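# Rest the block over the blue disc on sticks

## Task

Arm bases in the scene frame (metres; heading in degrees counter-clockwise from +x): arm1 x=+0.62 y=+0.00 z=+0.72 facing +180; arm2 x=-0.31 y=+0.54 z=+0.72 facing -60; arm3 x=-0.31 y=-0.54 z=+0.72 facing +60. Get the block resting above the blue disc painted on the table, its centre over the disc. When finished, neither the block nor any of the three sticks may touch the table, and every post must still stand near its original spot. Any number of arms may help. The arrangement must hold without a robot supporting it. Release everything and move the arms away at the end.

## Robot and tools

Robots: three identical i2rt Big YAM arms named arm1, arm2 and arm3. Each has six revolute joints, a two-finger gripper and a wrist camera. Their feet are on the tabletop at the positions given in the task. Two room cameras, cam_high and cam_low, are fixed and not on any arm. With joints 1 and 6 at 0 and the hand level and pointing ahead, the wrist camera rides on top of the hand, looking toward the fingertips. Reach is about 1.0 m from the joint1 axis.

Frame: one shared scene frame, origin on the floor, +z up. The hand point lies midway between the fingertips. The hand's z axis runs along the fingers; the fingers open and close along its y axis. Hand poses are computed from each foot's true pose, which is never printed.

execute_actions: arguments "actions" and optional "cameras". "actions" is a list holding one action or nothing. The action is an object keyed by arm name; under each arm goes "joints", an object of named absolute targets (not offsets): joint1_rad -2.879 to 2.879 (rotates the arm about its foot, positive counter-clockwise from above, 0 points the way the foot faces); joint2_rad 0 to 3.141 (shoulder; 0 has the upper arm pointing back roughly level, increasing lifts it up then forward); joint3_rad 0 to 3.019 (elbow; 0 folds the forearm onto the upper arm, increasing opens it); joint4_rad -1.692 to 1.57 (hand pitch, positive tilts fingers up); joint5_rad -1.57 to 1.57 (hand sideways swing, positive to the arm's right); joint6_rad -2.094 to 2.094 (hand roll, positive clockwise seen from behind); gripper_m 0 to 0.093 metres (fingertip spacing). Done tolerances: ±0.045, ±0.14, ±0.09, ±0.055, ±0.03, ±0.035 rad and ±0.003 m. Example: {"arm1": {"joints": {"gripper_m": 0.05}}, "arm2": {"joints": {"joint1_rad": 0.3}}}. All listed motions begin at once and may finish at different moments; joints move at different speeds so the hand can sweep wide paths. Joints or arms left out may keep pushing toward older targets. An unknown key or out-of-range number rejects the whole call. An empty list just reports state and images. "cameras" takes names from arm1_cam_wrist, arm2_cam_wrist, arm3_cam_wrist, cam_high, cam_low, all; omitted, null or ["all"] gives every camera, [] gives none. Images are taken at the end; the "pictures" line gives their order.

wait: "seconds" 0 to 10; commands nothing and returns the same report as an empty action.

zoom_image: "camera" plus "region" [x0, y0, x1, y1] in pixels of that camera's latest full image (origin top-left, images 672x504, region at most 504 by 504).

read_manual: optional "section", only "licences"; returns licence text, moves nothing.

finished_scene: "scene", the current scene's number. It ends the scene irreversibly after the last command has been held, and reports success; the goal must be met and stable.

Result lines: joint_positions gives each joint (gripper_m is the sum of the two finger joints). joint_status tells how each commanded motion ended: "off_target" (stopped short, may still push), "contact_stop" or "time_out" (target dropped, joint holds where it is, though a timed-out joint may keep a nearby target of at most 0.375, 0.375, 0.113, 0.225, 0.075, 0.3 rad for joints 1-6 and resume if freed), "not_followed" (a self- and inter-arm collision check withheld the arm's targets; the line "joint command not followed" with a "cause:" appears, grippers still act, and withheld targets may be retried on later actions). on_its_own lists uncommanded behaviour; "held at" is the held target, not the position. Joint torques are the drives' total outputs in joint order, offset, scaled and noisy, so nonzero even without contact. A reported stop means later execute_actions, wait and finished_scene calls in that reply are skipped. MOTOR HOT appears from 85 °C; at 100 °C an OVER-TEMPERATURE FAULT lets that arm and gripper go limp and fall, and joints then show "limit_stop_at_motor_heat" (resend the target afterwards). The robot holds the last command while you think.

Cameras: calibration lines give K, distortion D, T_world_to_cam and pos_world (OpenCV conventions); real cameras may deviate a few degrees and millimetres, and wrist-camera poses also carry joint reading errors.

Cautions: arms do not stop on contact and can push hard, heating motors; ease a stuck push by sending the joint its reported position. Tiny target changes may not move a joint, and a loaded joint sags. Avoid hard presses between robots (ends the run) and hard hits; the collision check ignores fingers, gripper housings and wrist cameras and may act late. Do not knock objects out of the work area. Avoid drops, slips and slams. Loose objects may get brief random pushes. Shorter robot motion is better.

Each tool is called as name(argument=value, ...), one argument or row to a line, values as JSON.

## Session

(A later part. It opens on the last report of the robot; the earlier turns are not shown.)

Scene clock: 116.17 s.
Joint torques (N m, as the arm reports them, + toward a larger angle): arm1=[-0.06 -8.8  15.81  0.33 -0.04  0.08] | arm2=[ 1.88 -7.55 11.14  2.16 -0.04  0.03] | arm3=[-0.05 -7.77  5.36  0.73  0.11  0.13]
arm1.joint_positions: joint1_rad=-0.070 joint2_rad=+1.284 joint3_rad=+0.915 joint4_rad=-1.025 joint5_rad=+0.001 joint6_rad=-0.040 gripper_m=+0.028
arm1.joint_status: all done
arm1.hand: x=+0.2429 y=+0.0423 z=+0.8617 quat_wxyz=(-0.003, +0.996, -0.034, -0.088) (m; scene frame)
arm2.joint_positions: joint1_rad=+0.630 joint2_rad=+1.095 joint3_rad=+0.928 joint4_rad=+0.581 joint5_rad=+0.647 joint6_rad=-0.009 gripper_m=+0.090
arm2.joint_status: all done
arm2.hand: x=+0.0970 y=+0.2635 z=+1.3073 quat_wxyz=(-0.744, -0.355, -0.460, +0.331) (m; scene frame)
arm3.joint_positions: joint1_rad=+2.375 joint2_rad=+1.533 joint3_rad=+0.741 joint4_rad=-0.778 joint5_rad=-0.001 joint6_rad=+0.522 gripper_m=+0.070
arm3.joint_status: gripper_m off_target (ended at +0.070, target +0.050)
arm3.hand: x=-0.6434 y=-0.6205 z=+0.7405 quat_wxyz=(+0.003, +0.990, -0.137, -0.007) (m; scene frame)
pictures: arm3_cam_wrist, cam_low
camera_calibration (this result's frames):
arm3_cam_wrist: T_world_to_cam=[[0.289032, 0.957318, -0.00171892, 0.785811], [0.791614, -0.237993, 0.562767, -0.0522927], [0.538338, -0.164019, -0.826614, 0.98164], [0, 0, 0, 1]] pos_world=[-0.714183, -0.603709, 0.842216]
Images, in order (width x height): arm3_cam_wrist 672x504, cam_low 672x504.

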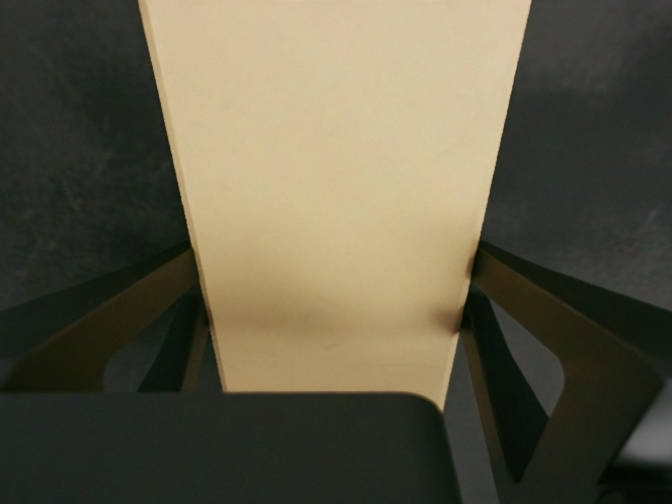

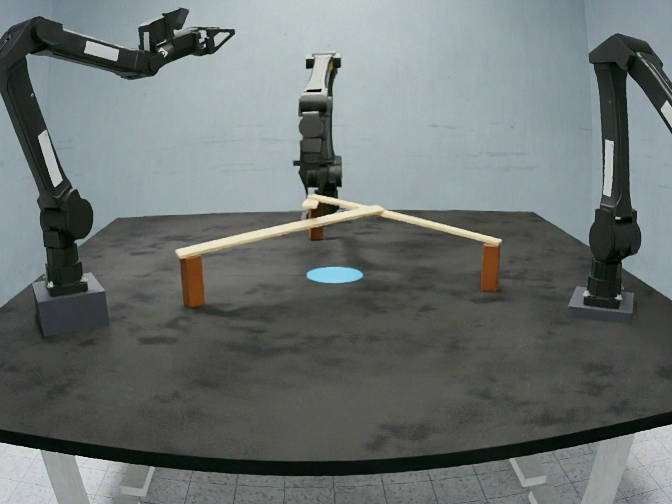

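execute_actions(
  actions=[
    {"arm1": {"joints": {"joint3_rad": 0.998}}, "arm2": {"joints": {"joint2_rad": 1.97, "joint3_rad": 1.02, "joint4_rad": 1.03}}, "arm3": {"joints": {"joint2_rad": 1.15, "joint3_rad": 1.09, "joint4_rad": -1.48}}},
  ],
  cameras=["arm2_cam_wrist", "arm3_cam_wrist", "cam_high", "cam_low"],
)

Scene clock: 118.37 s.
Joint torques (N m, as the arm reports them, + toward a larger angle): arm1=[ 0.   -9.09 15.63  0.45 -0.04  0.08] | arm2=[  1.25 -19.39   8.44   2.45   0.03   0.03] | arm3=[-0.17 -4.73  9.43  0.04  0.1   0.11]
arm1.joint_positions: joint1_rad=-0.070 joint2_rad=+1.284 joint3_rad=+0.948 joint4_rad=-1.027 joint5_rad=+0.001 joint6_rad=-0.040 gripper_m=+0.028
arm1.joint_status: all done
arm1.hand: x=+0.2309 y=+0.0437 z=+0.8751 quat_wxyz=(-0.004, +0.994, -0.034, -0.104) (m; scene frame)
arm2.joint_positions: joint1_rad=+0.630 joint2_rad=+1.974 joint3_rad=+0.999 joint4_rad=+1.010 joint5_rad=+0.648 joint6_rad=-0.009 gripper_m=+0.090
arm2.joint_status: all done
arm2.hand: x=+0.2603 y=+0.1920 z=+0.9302 quat_wxyz=(-0.624, -0.345, -0.604, +0.355) (m; scene frame)
arm3.joint_positions: joint1_rad=+2.375 joint2_rad=+1.150 joint3_rad=+1.065 joint4_rad=-1.473 joint5_rad=-0.001 joint6_rad=+0.522 gripper_m=+0.070
arm3.joint_status: all done
arm3.hand: x=-0.6100 y=-0.6124 z=+0.9723 quat_wxyz=(+0.005, +0.990, -0.137, -0.014) (m; scene frame)
pictures: arm2_cam_wrist, arm3_cam_wrist, cam_high, cam_low
camera_calibration (this result's frames):
arm2_cam_wrist: T_world_to_cam=[[-0.861754, -0.507304, -0.00486719, 0.327684], [-0.277707, 0.479724, -0.832312, 0.760936], [0.42457, -0.715896, -0.554286, 0.665384], [0, 0, 0, 1]] pos_world=[0.211198, 0.277542, 1.00374]
arm3_cam_wrist: T_world_to_cam=[[0.28894, 0.957305, -0.00897224, 0.775832], [0.799253, -0.236056, 0.552696, -0.191629], [0.526981, -0.166867, -0.833335, 1.15451], [0, 0, 0, 1]] pos_world=[-0.679415, -0.595293, 1.07497]
Images, in order (width x height): arm2_cam_wrist 672x504, arm3_cam_wrist 672x504, cam_high 672x504, cam_low 672x504.

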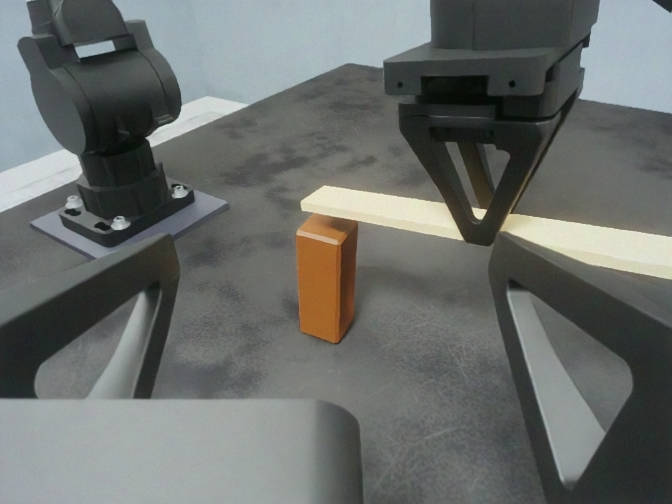

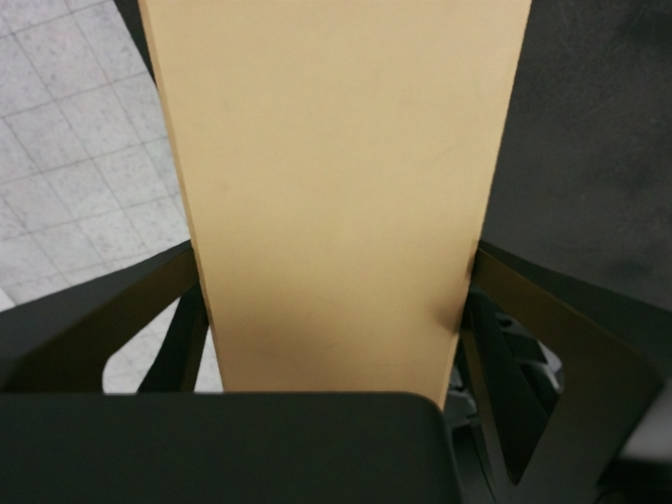

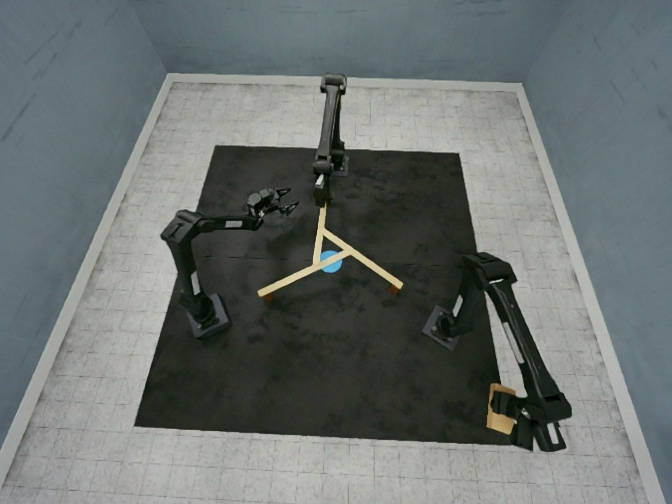

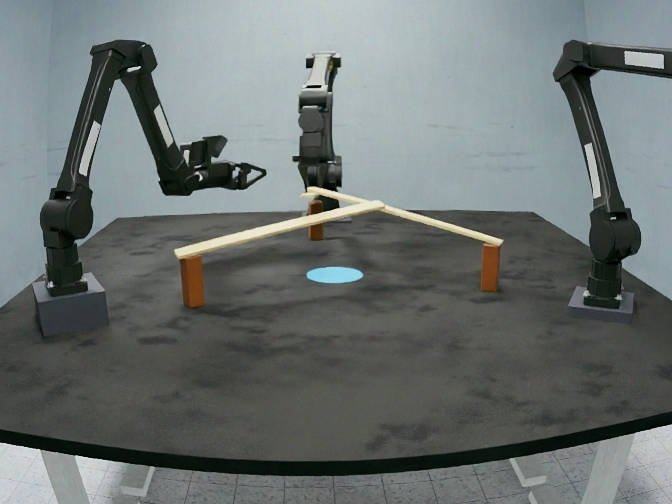

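execute_actions(
  actions=[
    {"arm1": {"joints": {"joint2_rad": 1.34, "joint3_rad": 0.971}}, "arm3": {"joints": {"joint1_rad": 0.035, "joint6_rad": 0.57}}},
  ],
  cameras=["arm2_cam_wrist", "cam_high", "cam_low"],
)

Scene clock: 121.17 s.
Joint torques (N m, as the arm reports them, + toward a larger angle): arm1=[ 0.   -9.06 12.63  0.33 -0.04  0.08] | arm2=[  2.11 -19.49   8.53   2.29   0.04   0.04] | arm3=[-0.27 -5.7   9.42  0.02 -0.01  0.12]
arm1.joint_positions: joint1_rad=-0.070 joint2_rad=+1.336 joint3_rad=+0.948 joint4_rad=-1.027 joint5_rad=+0.001 joint6_rad=-0.040 gripper_m=+0.028
arm1.joint_status: all done
arm1.hand: x=+0.2306 y=+0.0436 z=+0.8556 quat_wxyz=(-0.002, +0.996, -0.034, -0.078) (m; scene frame)
arm2.joint_positions: joint1_rad=+0.630 joint2_rad=+1.974 joint3_rad=+0.999 joint4_rad=+1.010 joint5_rad=+0.648 joint6_rad=-0.009 gripper_m=+0.090
arm2.joint_status: not commanded
arm2.hand: x=+0.2603 y=+0.1920 z=+0.9302 quat_wxyz=(-0.624, -0.345, -0.604, +0.355) (m; scene frame)
arm3.joint_positions: joint1_rad=+0.033 joint2_rad=+1.152 joint3_rad=+1.065 joint4_rad=-1.473 joint5_rad=+0.002 joint6_rad=+0.557 gripper_m=+0.070
arm3.joint_status: all done
arm3.hand: x=-0.1489 y=-0.2657 z=+0.9635 quat_wxyz=(+0.003, +0.242, -0.970, -0.004) (m; scene frame)
pictures: arm2_cam_wrist, cam_high, cam_low
camera_calibration (this result's frames):
arm2_cam_wrist: T_world_to_cam=[[-0.861754, -0.507304, -0.00486719, 0.327684], [-0.277707, 0.479724, -0.832312, 0.760936], [0.42457, -0.715896, -0.554286, 0.665384], [0, 0, 0, 1]] pos_world=[0.211198, 0.277542, 1.00374]
Images, in order (width x height): arm2_cam_wrist 672x504, cam_high 672x504, cam_low 672x504.

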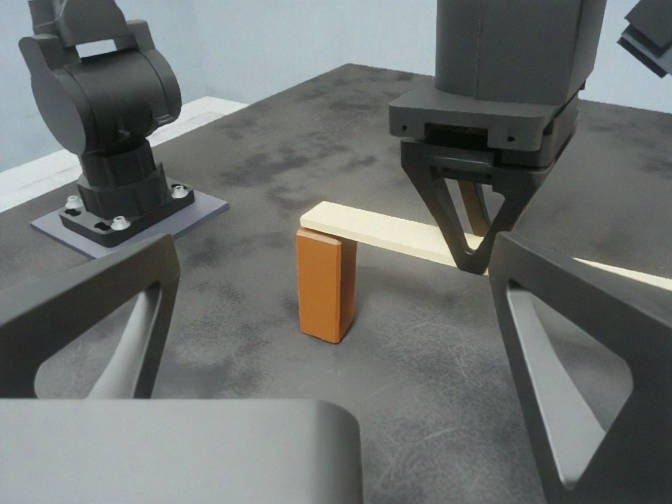

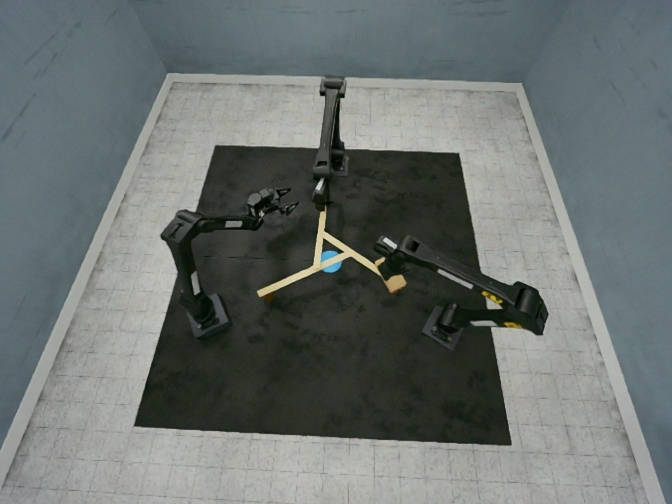

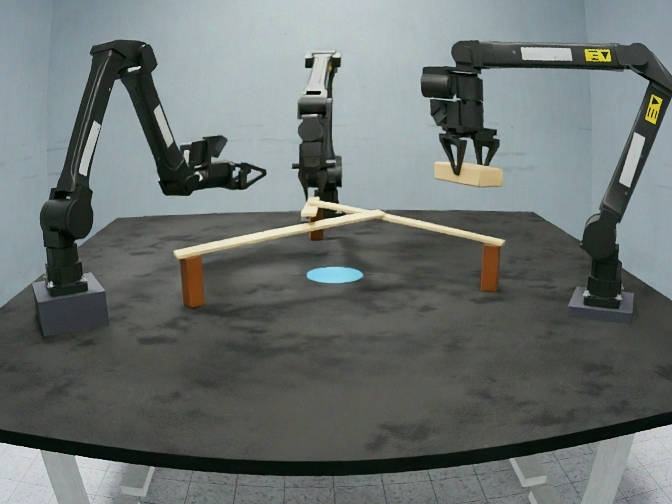

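zoom_image(
  camera="arm2_cam_wrist",
  region=[270, 180, 410, 280],
)

zoom_image(
  camera="cam_low",
  region=[280, 185, 400, 250],
)

zoom_image(
  camera="cam_high",
  region=[290, 210, 380, 290],
)

zoom_image(
  camera="cam_low",
  region=[450, 220, 530, 280],
)

Region (270, 180, 410, 280) of arm2_cam_wrist's 672x504 image, scaled by 3.600, with more detail than that image has; it fills the top 360 rows of this view, and the rest is white.

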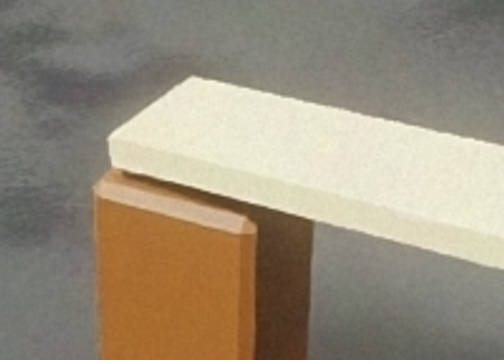

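Region (280, 185, 400, 250) of cam_low's 672x504 image, scaled by 4.200, with more detail than that image has; it fills the top 273 rows of this view, and the rest is white.

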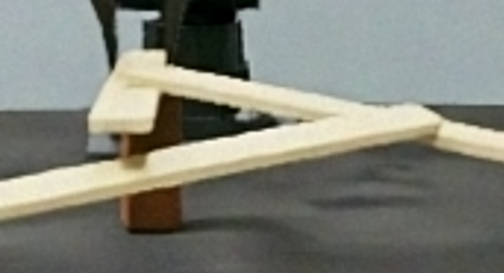

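Region (290, 210, 380, 290) of cam_high's 672x504 image, scaled by 5.600, with more detail than that image has.

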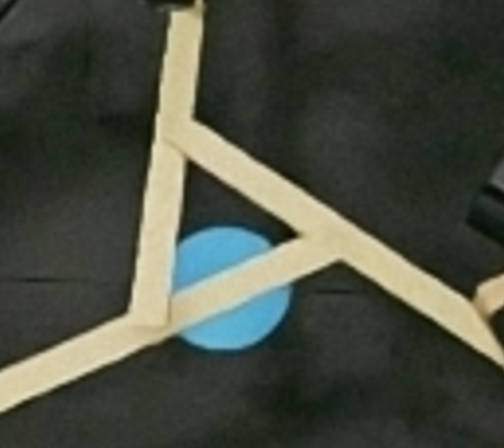

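Region (450, 220, 530, 280) of cam_low's 672x504 image, scaled by 6.300, with more detail than that image has; it fills the top 378 rows of this view, and the rest is white.

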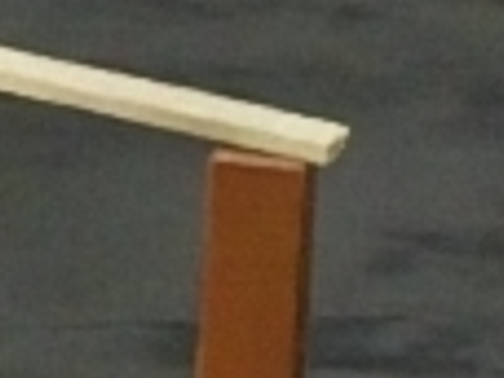

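execute_actions(
  actions=[
    {"arm1": {"joints": {"joint3_rad": 0.927, "joint4_rad": -1.05}}},
  ],
  cameras=["arm2_cam_wrist", "cam_high", "cam_low"],
)

Scene clock: 122.77 s.
Joint torques (N m, as the arm reports them, + toward a larger angle): arm1=[ 0.04 -8.93  9.57  0.23 -0.04  0.07] | arm2=[  1.89 -19.36   8.48   2.37   0.03   0.04] | arm3=[-0.26 -5.39  9.46  0.07 -0.01  0.13]
arm1.joint_positions: joint1_rad=-0.070 joint2_rad=+1.336 joint3_rad=+0.934 joint4_rad=-1.040 joint5_rad=+0.001 joint6_rad=-0.040 gripper_m=+0.028
arm1.joint_status: all done
arm1.hand: x=+0.2395 y=+0.0426 z=+0.8496 quat_wxyz=(-0.001, +0.997, -0.034, -0.064) (m; scene frame)
arm2.joint_positions: joint1_rad=+0.630 joint2_rad=+1.974 joint3_rad=+0.999 joint4_rad=+1.010 joint5_rad=+0.648 joint6_rad=-0.009 gripper_m=+0.090
arm2.joint_status: not commanded
arm2.hand: x=+0.2603 y=+0.1920 z=+0.9302 quat_wxyz=(-0.624, -0.345, -0.604, +0.355) (m; scene frame)
arm3.joint_positions: joint1_rad=+0.033 joint2_rad=+1.152 joint3_rad=+1.065 joint4_rad=-1.473 joint5_rad=+0.002 joint6_rad=+0.557 gripper_m=+0.070
arm3.joint_status: not commanded
arm3.hand: x=-0.1489 y=-0.2657 z=+0.9635 quat_wxyz=(+0.003, +0.242, -0.970, -0.004) (m; scene frame)
pictures: arm2_cam_wrist, cam_high, cam_low
camera_calibration (this result's frames):
arm2_cam_wrist: T_world_to_cam=[[-0.861754, -0.507304, -0.00486719, 0.327684], [-0.277707, 0.479724, -0.832312, 0.760936], [0.42457, -0.715896, -0.554286, 0.665384], [0, 0, 0, 1]] pos_world=[0.211198, 0.277542, 1.00374]
Images, in order (width x height): arm2_cam_wrist 672x504, cam_high 672x504, cam_low 672x504.

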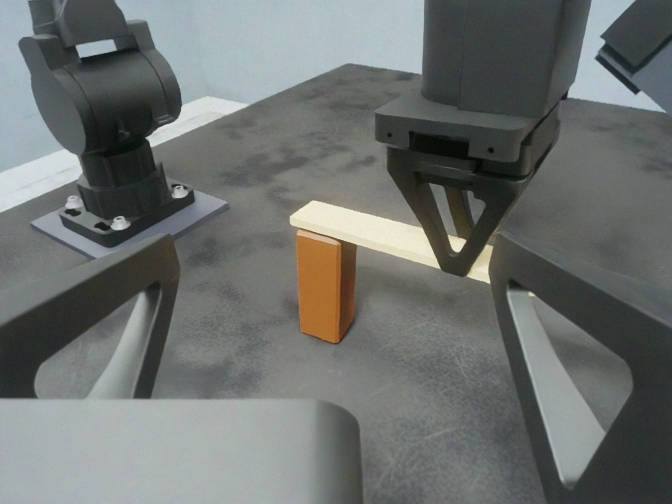

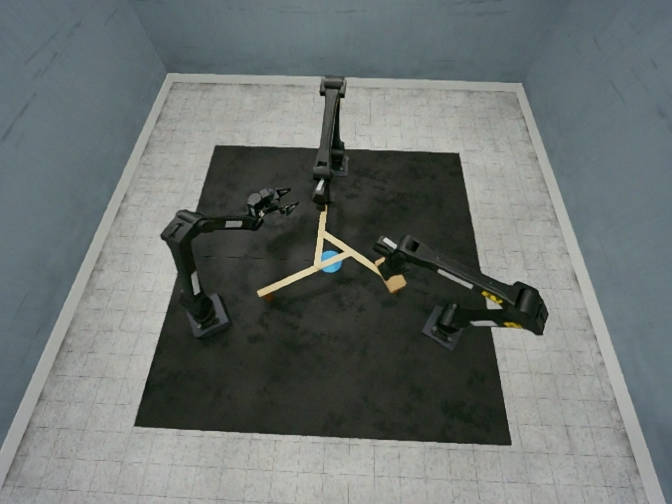

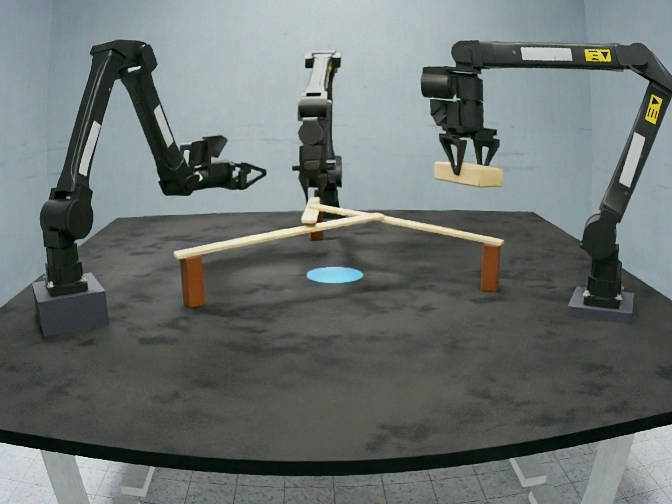

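zoom_image(
  camera="arm2_cam_wrist",
  region=[270, 180, 410, 280],
)

zoom_image(
  camera="cam_low",
  region=[285, 190, 355, 245],
)

zoom_image(
  camera="cam_high",
  region=[300, 220, 370, 285],
)

Region (270, 180, 410, 280) of arm2_cam_wrist's 672x504 image, scaled by 3.600, with more detail than that image has; it fills the top 360 rows of this view, and the rest is white.

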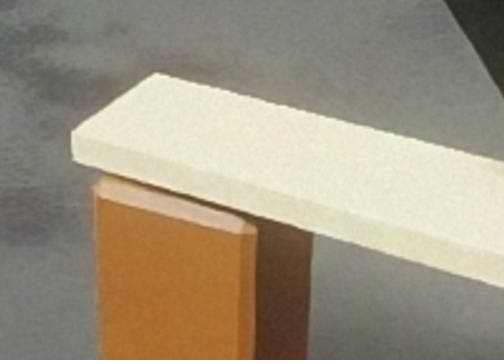

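Region (285, 190, 355, 245) of cam_low's 672x504 image, scaled by 7.200, with more detail than that image has; it fills the top 396 rows of this view, and the rest is white.

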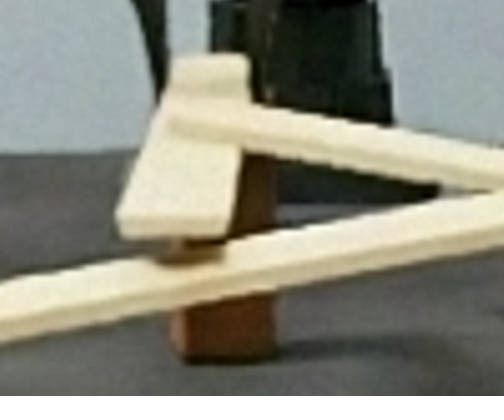

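Region (300, 220, 370, 285) of cam_high's 672x504 image, scaled by 7.200, with more detail than that image has; it fills the top 468 rows of this view, and the rest is white.

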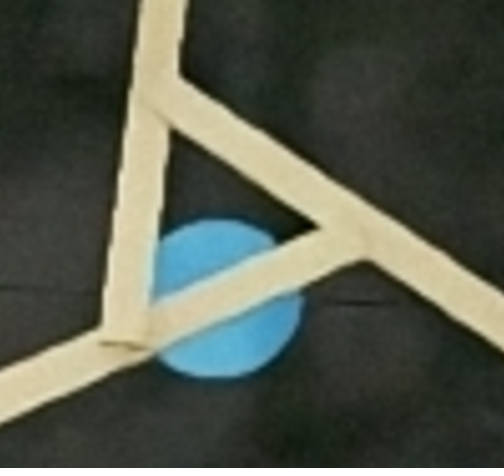

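execute_actions(
  actions=[
    {"arm1": {"joints": {"joint3_rad": 1.015}}, "arm3": {"joints": {"joint2_rad": 1.61, "joint3_rad": 1.58, "joint4_rad": -1.45}}},
  ],
  cameras=["arm2_cam_wrist", "cam_low"],
)

Scene clock: 126.93 s.
Joint torques (N m, as the arm reports them, + toward a larger angle): arm1=[ 0.02 -9.   15.28  0.37 -0.04  0.08] | arm2=[  1.61 -19.08   8.59   2.25   0.05   0.04] | arm3=[ -0.24 -14.08  13.1    0.35   0.     0.14]
arm1.joint_positions: joint1_rad=-0.070 joint2_rad=+1.336 joint3_rad=+0.967 joint4_rad=-1.042 joint5_rad=+0.001 joint6_rad=-0.040 gripper_m=+0.028
arm1.joint_status: all done
arm1.hand: x=+0.2273 y=+0.0440 z=+0.8623 quat_wxyz=(-0.002, +0.996, -0.034, -0.079) (m; scene frame)
arm2.joint_positions: joint1_rad=+0.630 joint2_rad=+1.974 joint3_rad=+0.999 joint4_rad=+1.010 joint5_rad=+0.648 joint6_rad=-0.009 gripper_m=+0.090
arm2.joint_status: not commanded
arm2.hand: x=+0.2603 y=+0.1920 z=+0.9302 quat_wxyz=(-0.624, -0.345, -0.604, +0.355) (m; scene frame)
arm3.joint_positions: joint1_rad=+0.033 joint2_rad=+1.627 joint3_rad=+1.506 joint4_rad=-1.451 joint5_rad=+0.002 joint6_rad=+0.557 gripper_m=+0.070
arm3.joint_status: all done
arm3.hand: x=-0.0606 y=-0.1129 z=+0.9493 quat_wxyz=(+0.008, +0.242, -0.970, +0.000) (m; scene frame)
pictures: arm2_cam_wrist, cam_low
camera_calibration (this result's frames):
arm2_cam_wrist: T_world_to_cam=[[-0.861754, -0.507304, -0.00486719, 0.327684], [-0.277707, 0.479724, -0.832312, 0.760936], [0.42457, -0.715896, -0.554286, 0.665384], [0, 0, 0, 1]] pos_world=[0.211198, 0.277542, 1.00374]
Images, in order (width x height): arm2_cam_wrist 672x504, cam_low 672x504.

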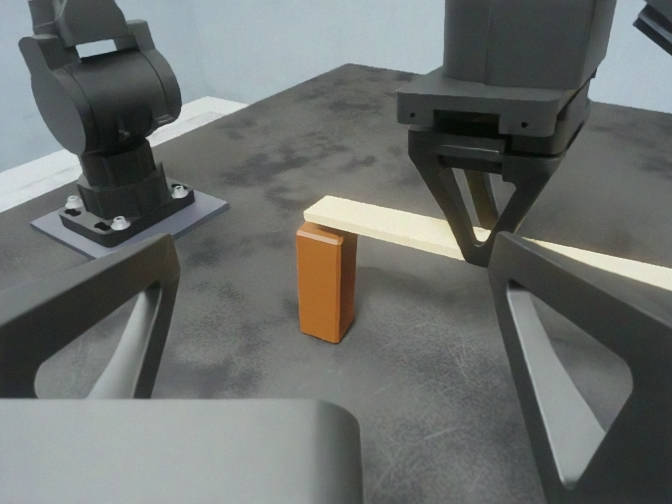

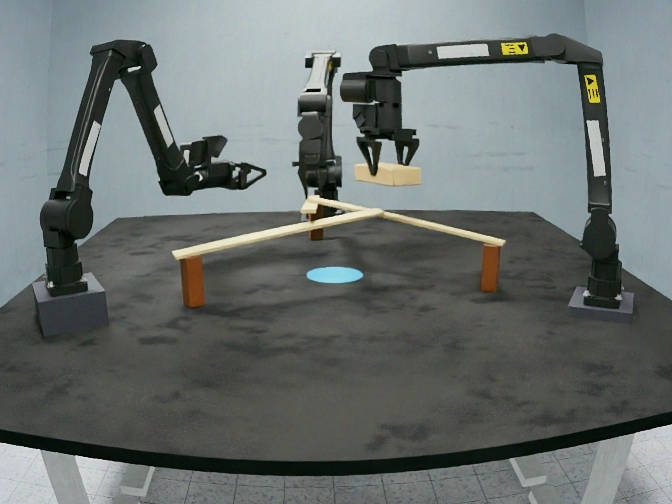

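execute_actions(
  actions=[
    {"arm1": {"joints": {"joint2_rad": 1.381, "joint3_rad": 0.99}}},
  ],
  cameras=["arm2_cam_wrist", "cam_high", "cam_low"],
)

Scene clock: 127.87 s.
Joint torques (N m, as the arm reports them, + toward a larger angle): arm1=[-0.08 -9.24 12.51  0.31 -0.04  0.08] | arm2=[  1.53 -18.92   8.52   2.37   0.05   0.03] | arm3=[ -0.29 -13.79  13.15   0.3   -0.02   0.13]
arm1.joint_positions: joint1_rad=-0.070 joint2_rad=+1.373 joint3_rad=+0.967 joint4_rad=-1.042 joint5_rad=+0.001 joint6_rad=-0.040 gripper_m=+0.028
arm1.joint_status: all done
arm1.hand: x=+0.2274 y=+0.0438 z=+0.8485 quat_wxyz=(-0.001, +0.998, -0.034, -0.061) (m; scene frame)
arm2.joint_positions: joint1_rad=+0.630 joint2_rad=+1.974 joint3_rad=+0.999 joint4_rad=+1.010 joint5_rad=+0.648 joint6_rad=-0.009 gripper_m=+0.090
arm2.joint_status: not commanded
arm2.hand: x=+0.2603 y=+0.1920 z=+0.9302 quat_wxyz=(-0.624, -0.345, -0.604, +0.355) (m; scene frame)
arm3.joint_positions: joint1_rad=+0.033 joint2_rad=+1.627 joint3_rad=+1.506 joint4_rad=-1.451 joint5_rad=+0.002 joint6_rad=+0.557 gripper_m=+0.070
arm3.joint_status: not commanded
arm3.hand: x=-0.0606 y=-0.1129 z=+0.9493 quat_wxyz=(+0.008, +0.242, -0.970, +0.000) (m; scene frame)
pictures: arm2_cam_wrist, cam_high, cam_low
camera_calibration (this result's frames):
arm2_cam_wrist: T_world_to_cam=[[-0.861754, -0.507304, -0.00486719, 0.327684], [-0.277707, 0.479724, -0.832312, 0.760936], [0.42457, -0.715896, -0.554286, 0.665384], [0, 0, 0, 1]] pos_world=[0.211198, 0.277542, 1.00374]
Images, in order (width x height): arm2_cam_wrist 672x504, cam_high 672x504, cam_low 672x504.

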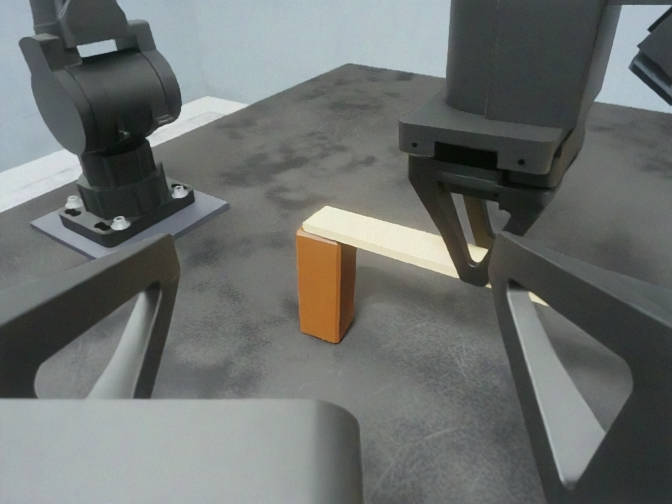

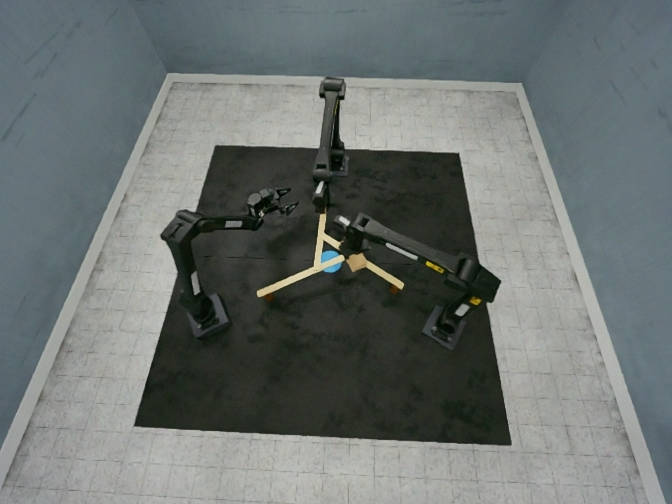

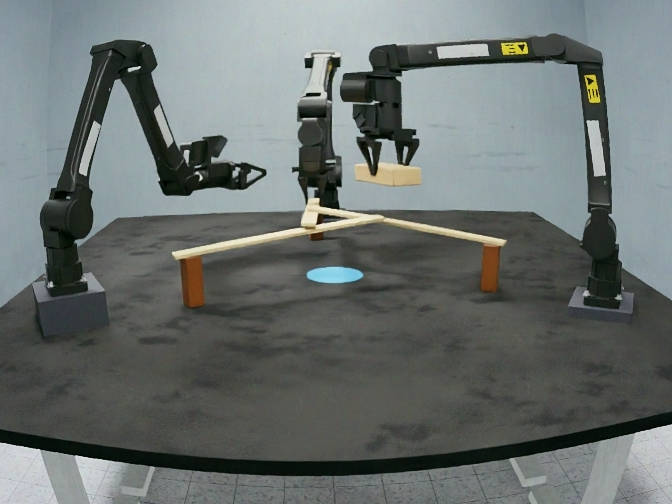

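zoom_image(
  camera="arm2_cam_wrist",
  region=[270, 180, 410, 280],
)

zoom_image(
  camera="cam_low",
  region=[285, 190, 405, 250],
)

zoom_image(
  camera="cam_high",
  region=[295, 220, 375, 290],
)

Region (270, 180, 410, 280) of arm2_cam_wrist's 672x504 image, scaled by 3.600, with more detail than that image has; it fills the top 360 rows of this view, and the rest is white.

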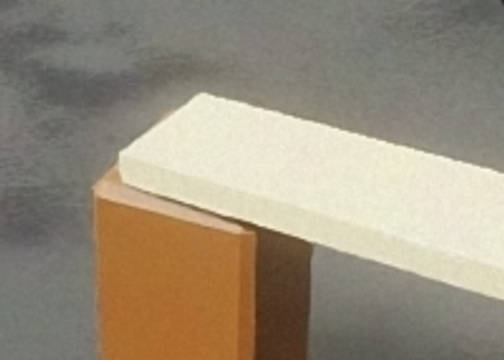

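Region (285, 190, 405, 250) of cam_low's 672x504 image, scaled by 4.200, with more detail than that image has.

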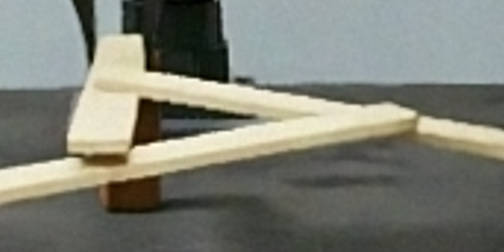

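Region (295, 220, 375, 290) of cam_high's 672x504 image, scaled by 6.300, with more detail than that image has; it fills the top 441 rows of this view, and the rest is white.

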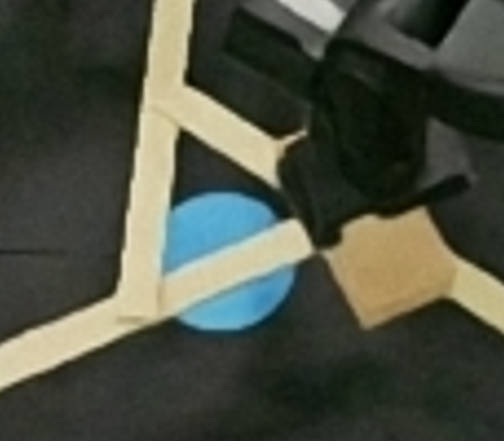

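execute_actions(
  actions=[
    {"arm1": {"joints": {"gripper_m": 0.06}}},
  ],
  cameras=["arm2_cam_wrist", "cam_low"],
)

Scene clock: 128.87 s.
Joint torques (N m, as the arm reports them, + toward a larger angle): arm1=[-0.02 -9.28 12.55  0.28 -0.04  0.08] | arm2=[  1.91 -19.52   8.45   2.42   0.04   0.03] | arm3=[ -0.25 -13.71  13.21   0.36  -0.02   0.13]
arm1.joint_positions: joint1_rad=-0.070 joint2_rad=+1.373 joint3_rad=+0.967 joint4_rad=-1.042 joint5_rad=+0.001 joint6_rad=-0.040 gripper_m=+0.060
arm1.joint_status: all done
arm1.hand: x=+0.2274 y=+0.0438 z=+0.8485 quat_wxyz=(-0.001, +0.998, -0.034, -0.061) (m; scene frame)
arm2.joint_positions: joint1_rad=+0.630 joint2_rad=+1.974 joint3_rad=+0.999 joint4_rad=+1.010 joint5_rad=+0.648 joint6_rad=-0.009 gripper_m=+0.090
arm2.joint_status: not commanded
arm2.hand: x=+0.2603 y=+0.1920 z=+0.9302 quat_wxyz=(-0.624, -0.345, -0.604, +0.355) (m; scene frame)
arm3.joint_positions: joint1_rad=+0.033 joint2_rad=+1.627 joint3_rad=+1.506 joint4_rad=-1.451 joint5_rad=+0.002 joint6_rad=+0.557 gripper_m=+0.070
arm3.joint_status: not commanded
arm3.hand: x=-0.0606 y=-0.1129 z=+0.9493 quat_wxyz=(+0.008, +0.242, -0.970, +0.000) (m; scene frame)
pictures: arm2_cam_wrist, cam_low
camera_calibration (this result's frames):
arm2_cam_wrist: T_world_to_cam=[[-0.861754, -0.507304, -0.00486719, 0.327684], [-0.277707, 0.479724, -0.832312, 0.760936], [0.42457, -0.715896, -0.554286, 0.665384], [0, 0, 0, 1]] pos_world=[0.211198, 0.277542, 1.00374]
Images, in order (width x height): arm2_cam_wrist 672x504, cam_low 672x504.

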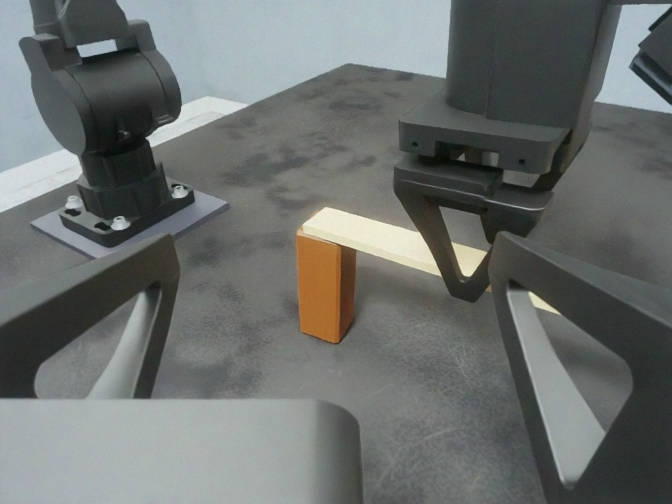

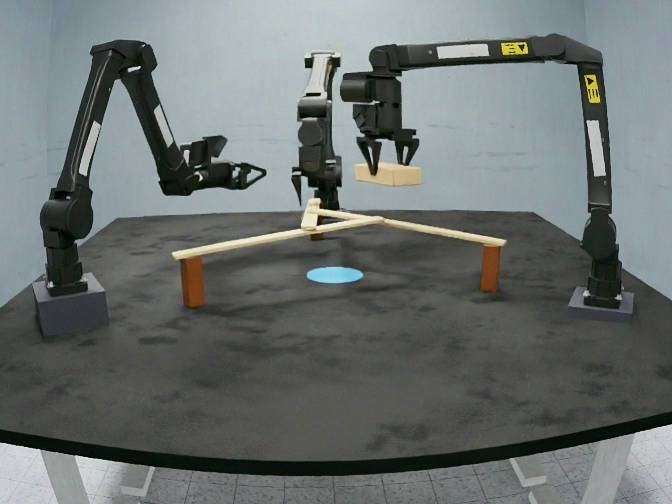

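execute_actions(
  actions=[
    {"arm1": {"joints": {"joint2_rad": 0.75}}, "arm2": {"joints": {"joint2_rad": 0.9, "joint5_rad": 0.0}}, "arm3": {"joints": {"joint1_rad": 0.045, "joint2_rad": 1.94, "joint3_rad": 1.95, "joint4_rad": -1.435}}},
  ],
  cameras=["arm3_cam_wrist", "cam_high", "cam_low"],
)

Scene clock: 131.27 s.
Joint torques (N m, as the arm reports them, + toward a larger angle): arm1=[-0.09 -1.58 14.47  1.32 -0.04  0.07] | arm2=[ 2.14 -3.64 11.72  0.31 -0.16  0.02] | arm3=[  0.51 -19.84  13.07   0.41  -0.02   0.14]
arm1.joint_positions: joint1_rad=-0.070 joint2_rad=+0.741 joint3_rad=+0.967 joint4_rad=-1.042 joint5_rad=+0.001 joint6_rad=-0.040 gripper_m=+0.060
arm1.joint_status: all done
arm1.hand: x=+0.2931 y=+0.0387 z=+1.0710 quat_wxyz=(-0.023, +0.929, -0.033, -0.367) (m; scene frame)
arm2.joint_positions: joint1_rad=+0.630 joint2_rad=+0.893 joint3_rad=+0.999 joint4_rad=+1.028 joint5_rad=+0.003 joint6_rad=-0.008 gripper_m=+0.090
arm2.joint_status: all done
arm2.hand: x=-0.0082 y=+0.4205 z=+1.5181 quat_wxyz=(-0.956, -0.038, -0.215, +0.194) (m; scene frame)
arm3.joint_positions: joint1_rad=+0.035 joint2_rad=+1.974 joint3_rad=+1.877 joint4_rad=-1.439 joint5_rad=+0.002 joint6_rad=+0.557 gripper_m=+0.070
arm3.joint_status: all done
arm3.hand: x=+0.0038 y=+0.0017 z=+0.9048 quat_wxyz=(-0.005, +0.243, -0.970, -0.013) (m; scene frame)
pictures: arm3_cam_wrist, cam_high, cam_low
camera_calibration (this result's frames):
arm3_cam_wrist: T_world_to_cam=[[0.45565, -0.889993, -0.0171722, 0.0199213], [-0.732159, -0.385676, 0.561424, -0.501705], [-0.506286, -0.24324, -0.82735, 0.87589], [0, 0, 0, 1]] pos_world=[0.0670462, 0.0372857, 1.00668]
Images, in order (width x height): arm3_cam_wrist 672x504, cam_high 672x504, cam_low 672x504.

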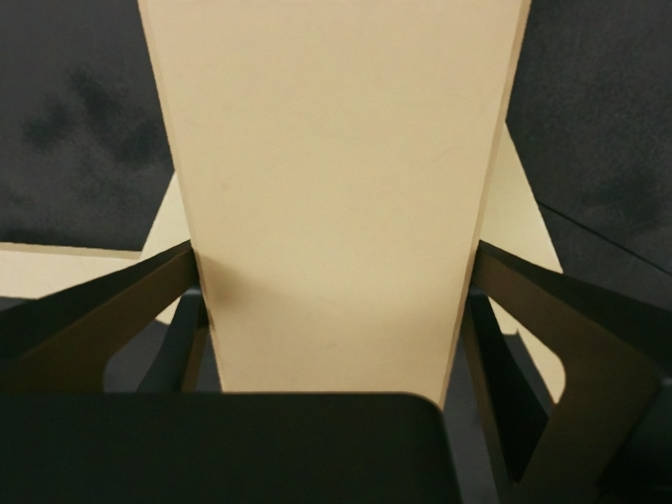

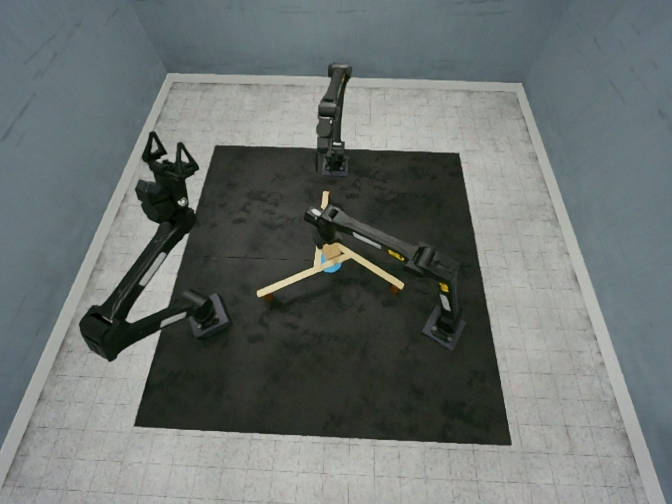

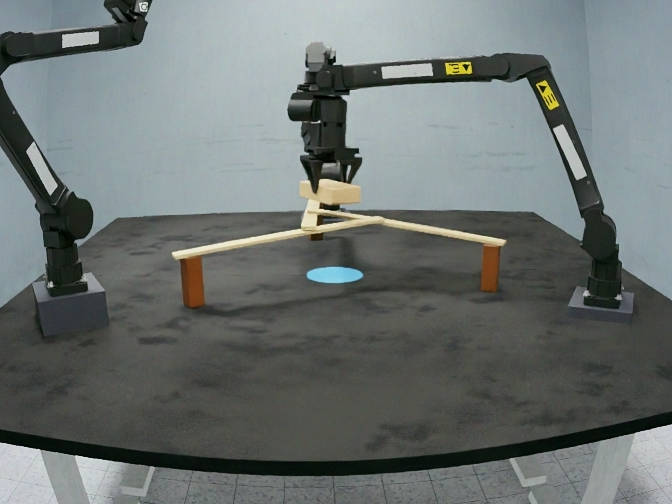

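zoom_image(
  camera="cam_low",
  region=[270, 150, 410, 295],
)

zoom_image(
  camera="cam_high",
  region=[285, 185, 385, 290],
)

Region (270, 150, 410, 295) of cam_low's 672x504 image, scaled by 3.476, with more detail than that image has; it fills the left 487 columns of this view, and the rest is white.

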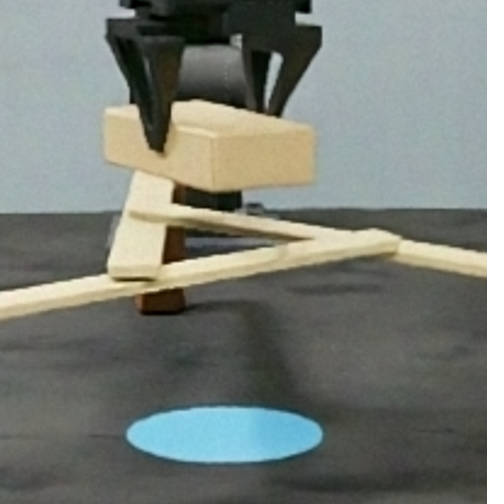

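Region (285, 185, 385, 290) of cam_high's 672x504 image, scaled by 4.800, with more detail than that image has; it fills the left 480 columns of this view, and the rest is white.

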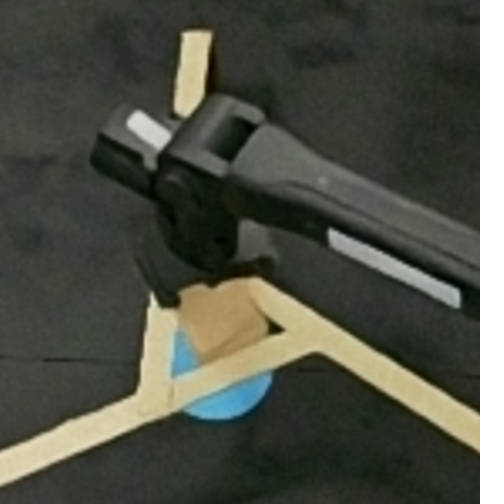

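execute_actions(
  actions=[
    {"arm3": {"joints": {"joint3_rad": 1.806, "joint4_rad": -1.355}}, "arm1": {"joints": {"joint3_rad": 0.6, "joint4_rad": -0.5}}, "arm2": {"joints": {"joint3_rad": 0.6, "joint4_rad": 0.3}}},
  ],
  cameras=["arm3_cam_wrist", "cam_high", "cam_low"],
)

Scene clock: 134.67 s.
Joint torques (N m, as the arm reports them, + toward a larger angle): arm1=[-0.05 -2.43 11.59  2.64 -0.03  0.08] | arm2=[ 1.66 -5.94 11.44  0.94 -0.15  0.05] | arm3=[  0.4  -19.84   8.87   0.79  -0.01   0.13]
arm1.joint_positions: joint1_rad=-0.070 joint2_rad=+0.748 joint3_rad=+0.608 joint4_rad=-0.521 joint5_rad=+0.001 joint6_rad=-0.040 gripper_m=+0.060
arm1.joint_status: all done
arm1.hand: x=+0.2594 y=+0.0414 z=+0.9618 quat_wxyz=(-0.029, +0.898, -0.032, -0.438) (m; scene frame)
arm2.joint_positions: joint1_rad=+0.630 joint2_rad=+0.905 joint3_rad=+0.588 joint4_rad=+0.313 joint5_rad=+0.003 joint6_rad=-0.008 gripper_m=+0.090
arm2.joint_status: all done
arm2.hand: x=+0.1086 y=+0.3681 z=+1.1368 quat_wxyz=(-0.690, -0.132, -0.697, +0.144) (m; scene frame)
arm3.joint_positions: joint1_rad=+0.036 joint2_rad=+1.973 joint3_rad=+1.788 joint4_rad=-1.365 joint5_rad=+0.002 joint6_rad=+0.557 gripper_m=+0.070
arm3.joint_status: all done
arm3.hand: x=-0.0013 y=-0.0057 z=+0.8711 quat_wxyz=(+0.000, +0.243, -0.970, -0.007) (m; scene frame)
pictures: arm3_cam_wrist, cam_high, cam_low
camera_calibration (this result's frames):
arm3_cam_wrist: T_world_to_cam=[[0.45606, -0.889905, -0.00888681, 0.00778148], [-0.727622, -0.378605, 0.572035, -0.49859], [-0.512422, -0.254416, -0.820181, 0.837329], [0, 0, 0, 1]] pos_world=[0.0627316, 0.0311859, 0.972041]
Images, in order (width x height): arm3_cam_wrist 672x504, cam_high 672x504, cam_low 672x504.

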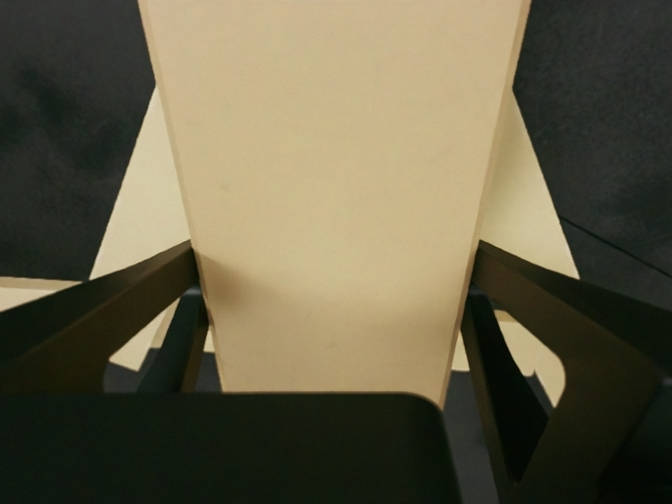

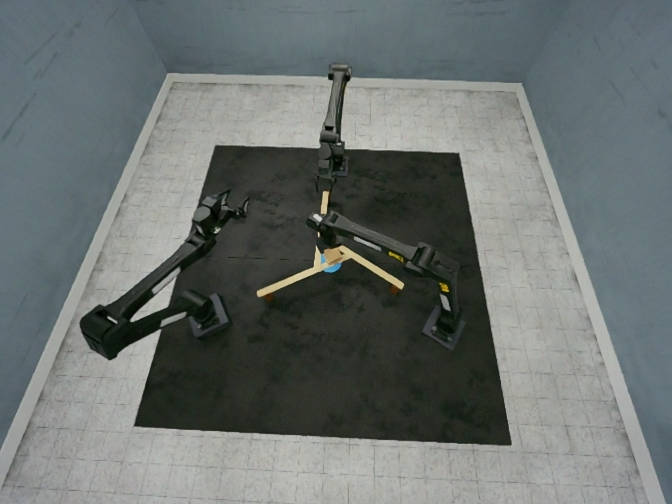

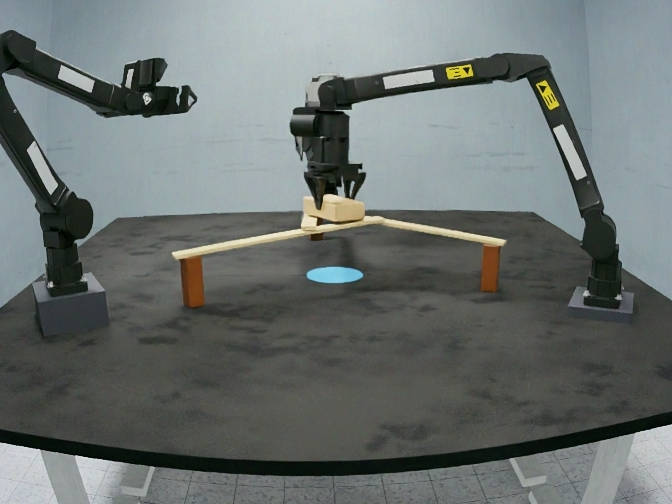

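zoom_image(
  camera="cam_low",
  region=[290, 180, 400, 250],
)

Region (290, 180, 400, 250) of cam_low's 672x504 image, scaled by 4.582, with more detail than that image has; it fills the top 321 rows of this view, and the rest is white.

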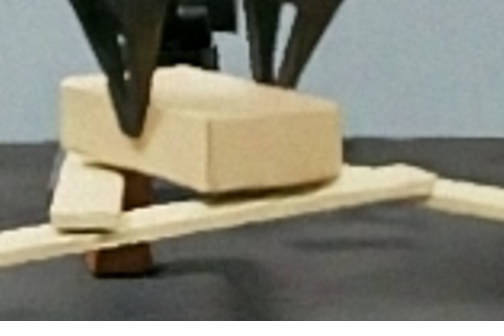

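execute_actions(
  actions=[
    {"arm3": {"joints": {"joint3_rad": 1.79, "joint4_rad": -1.343}}, "arm1": {"joints": {"joint2_rad": 0.5}}},
  ],
  cameras=["cam_low"],
)

zoom_image(
  camera="cam_low",
  region=[290, 180, 400, 250],
)

Scene clock: 136.27 s.
Joint torques (N m, as the arm reports them, + toward a larger angle): arm1=[-0.16  0.32 11.93  2.68 -0.04  0.08] | arm2=[ 1.58 -6.   11.53  1.2  -0.13  0.03] | arm3=[  0.44 -19.76   7.89   0.81  -0.01   0.13]
arm1.joint_positions: joint1_rad=-0.070 joint2_rad=+0.493 joint3_rad=+0.608 joint4_rad=-0.518 joint5_rad=+0.001 joint6_rad=-0.040 gripper_m=+0.060
arm1.joint_status: all done
arm1.hand: x=+0.2959 y=+0.0382 z=+1.0451 quat_wxyz=(-0.037, +0.834, -0.031, -0.550) (m; scene frame)
arm2.joint_positions: joint1_rad=+0.630 joint2_rad=+0.905 joint3_rad=+0.588 joint4_rad=+0.313 joint5_rad=+0.003 joint6_rad=-0.008 gripper_m=+0.090
arm2.joint_status: not commanded
arm2.hand: x=+0.1086 y=+0.3681 z=+1.1368 quat_wxyz=(-0.690, -0.132, -0.697, +0.144) (m; scene frame)
arm3.joint_positions: joint1_rad=+0.036 joint2_rad=+1.973 joint3_rad=+1.784 joint4_rad=-1.354 joint5_rad=+0.002 joint6_rad=+0.557 gripper_m=+0.070
arm3.joint_status: all done
arm3.hand: x=-0.0005 y=-0.0043 z=+0.8698 quat_wxyz=(-0.002, +0.243, -0.970, -0.010) (m; scene frame)
pictures: cam_low
Images, in order (width x height): cam_low 672x504.

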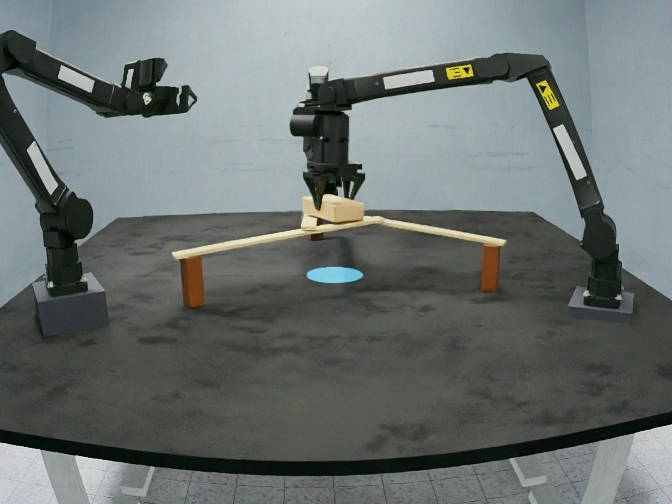

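Region (290, 180, 400, 250) of cam_low's 672x504 image, scaled by 4.582, with more detail than that image has; it fills the top 321 rows of this view, and the rest is white.

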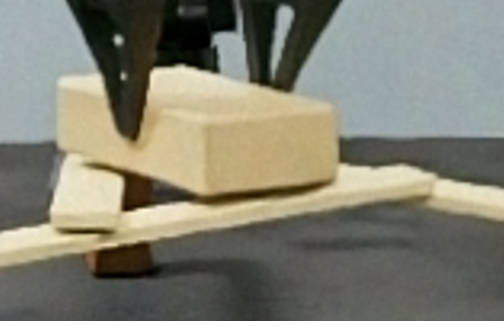

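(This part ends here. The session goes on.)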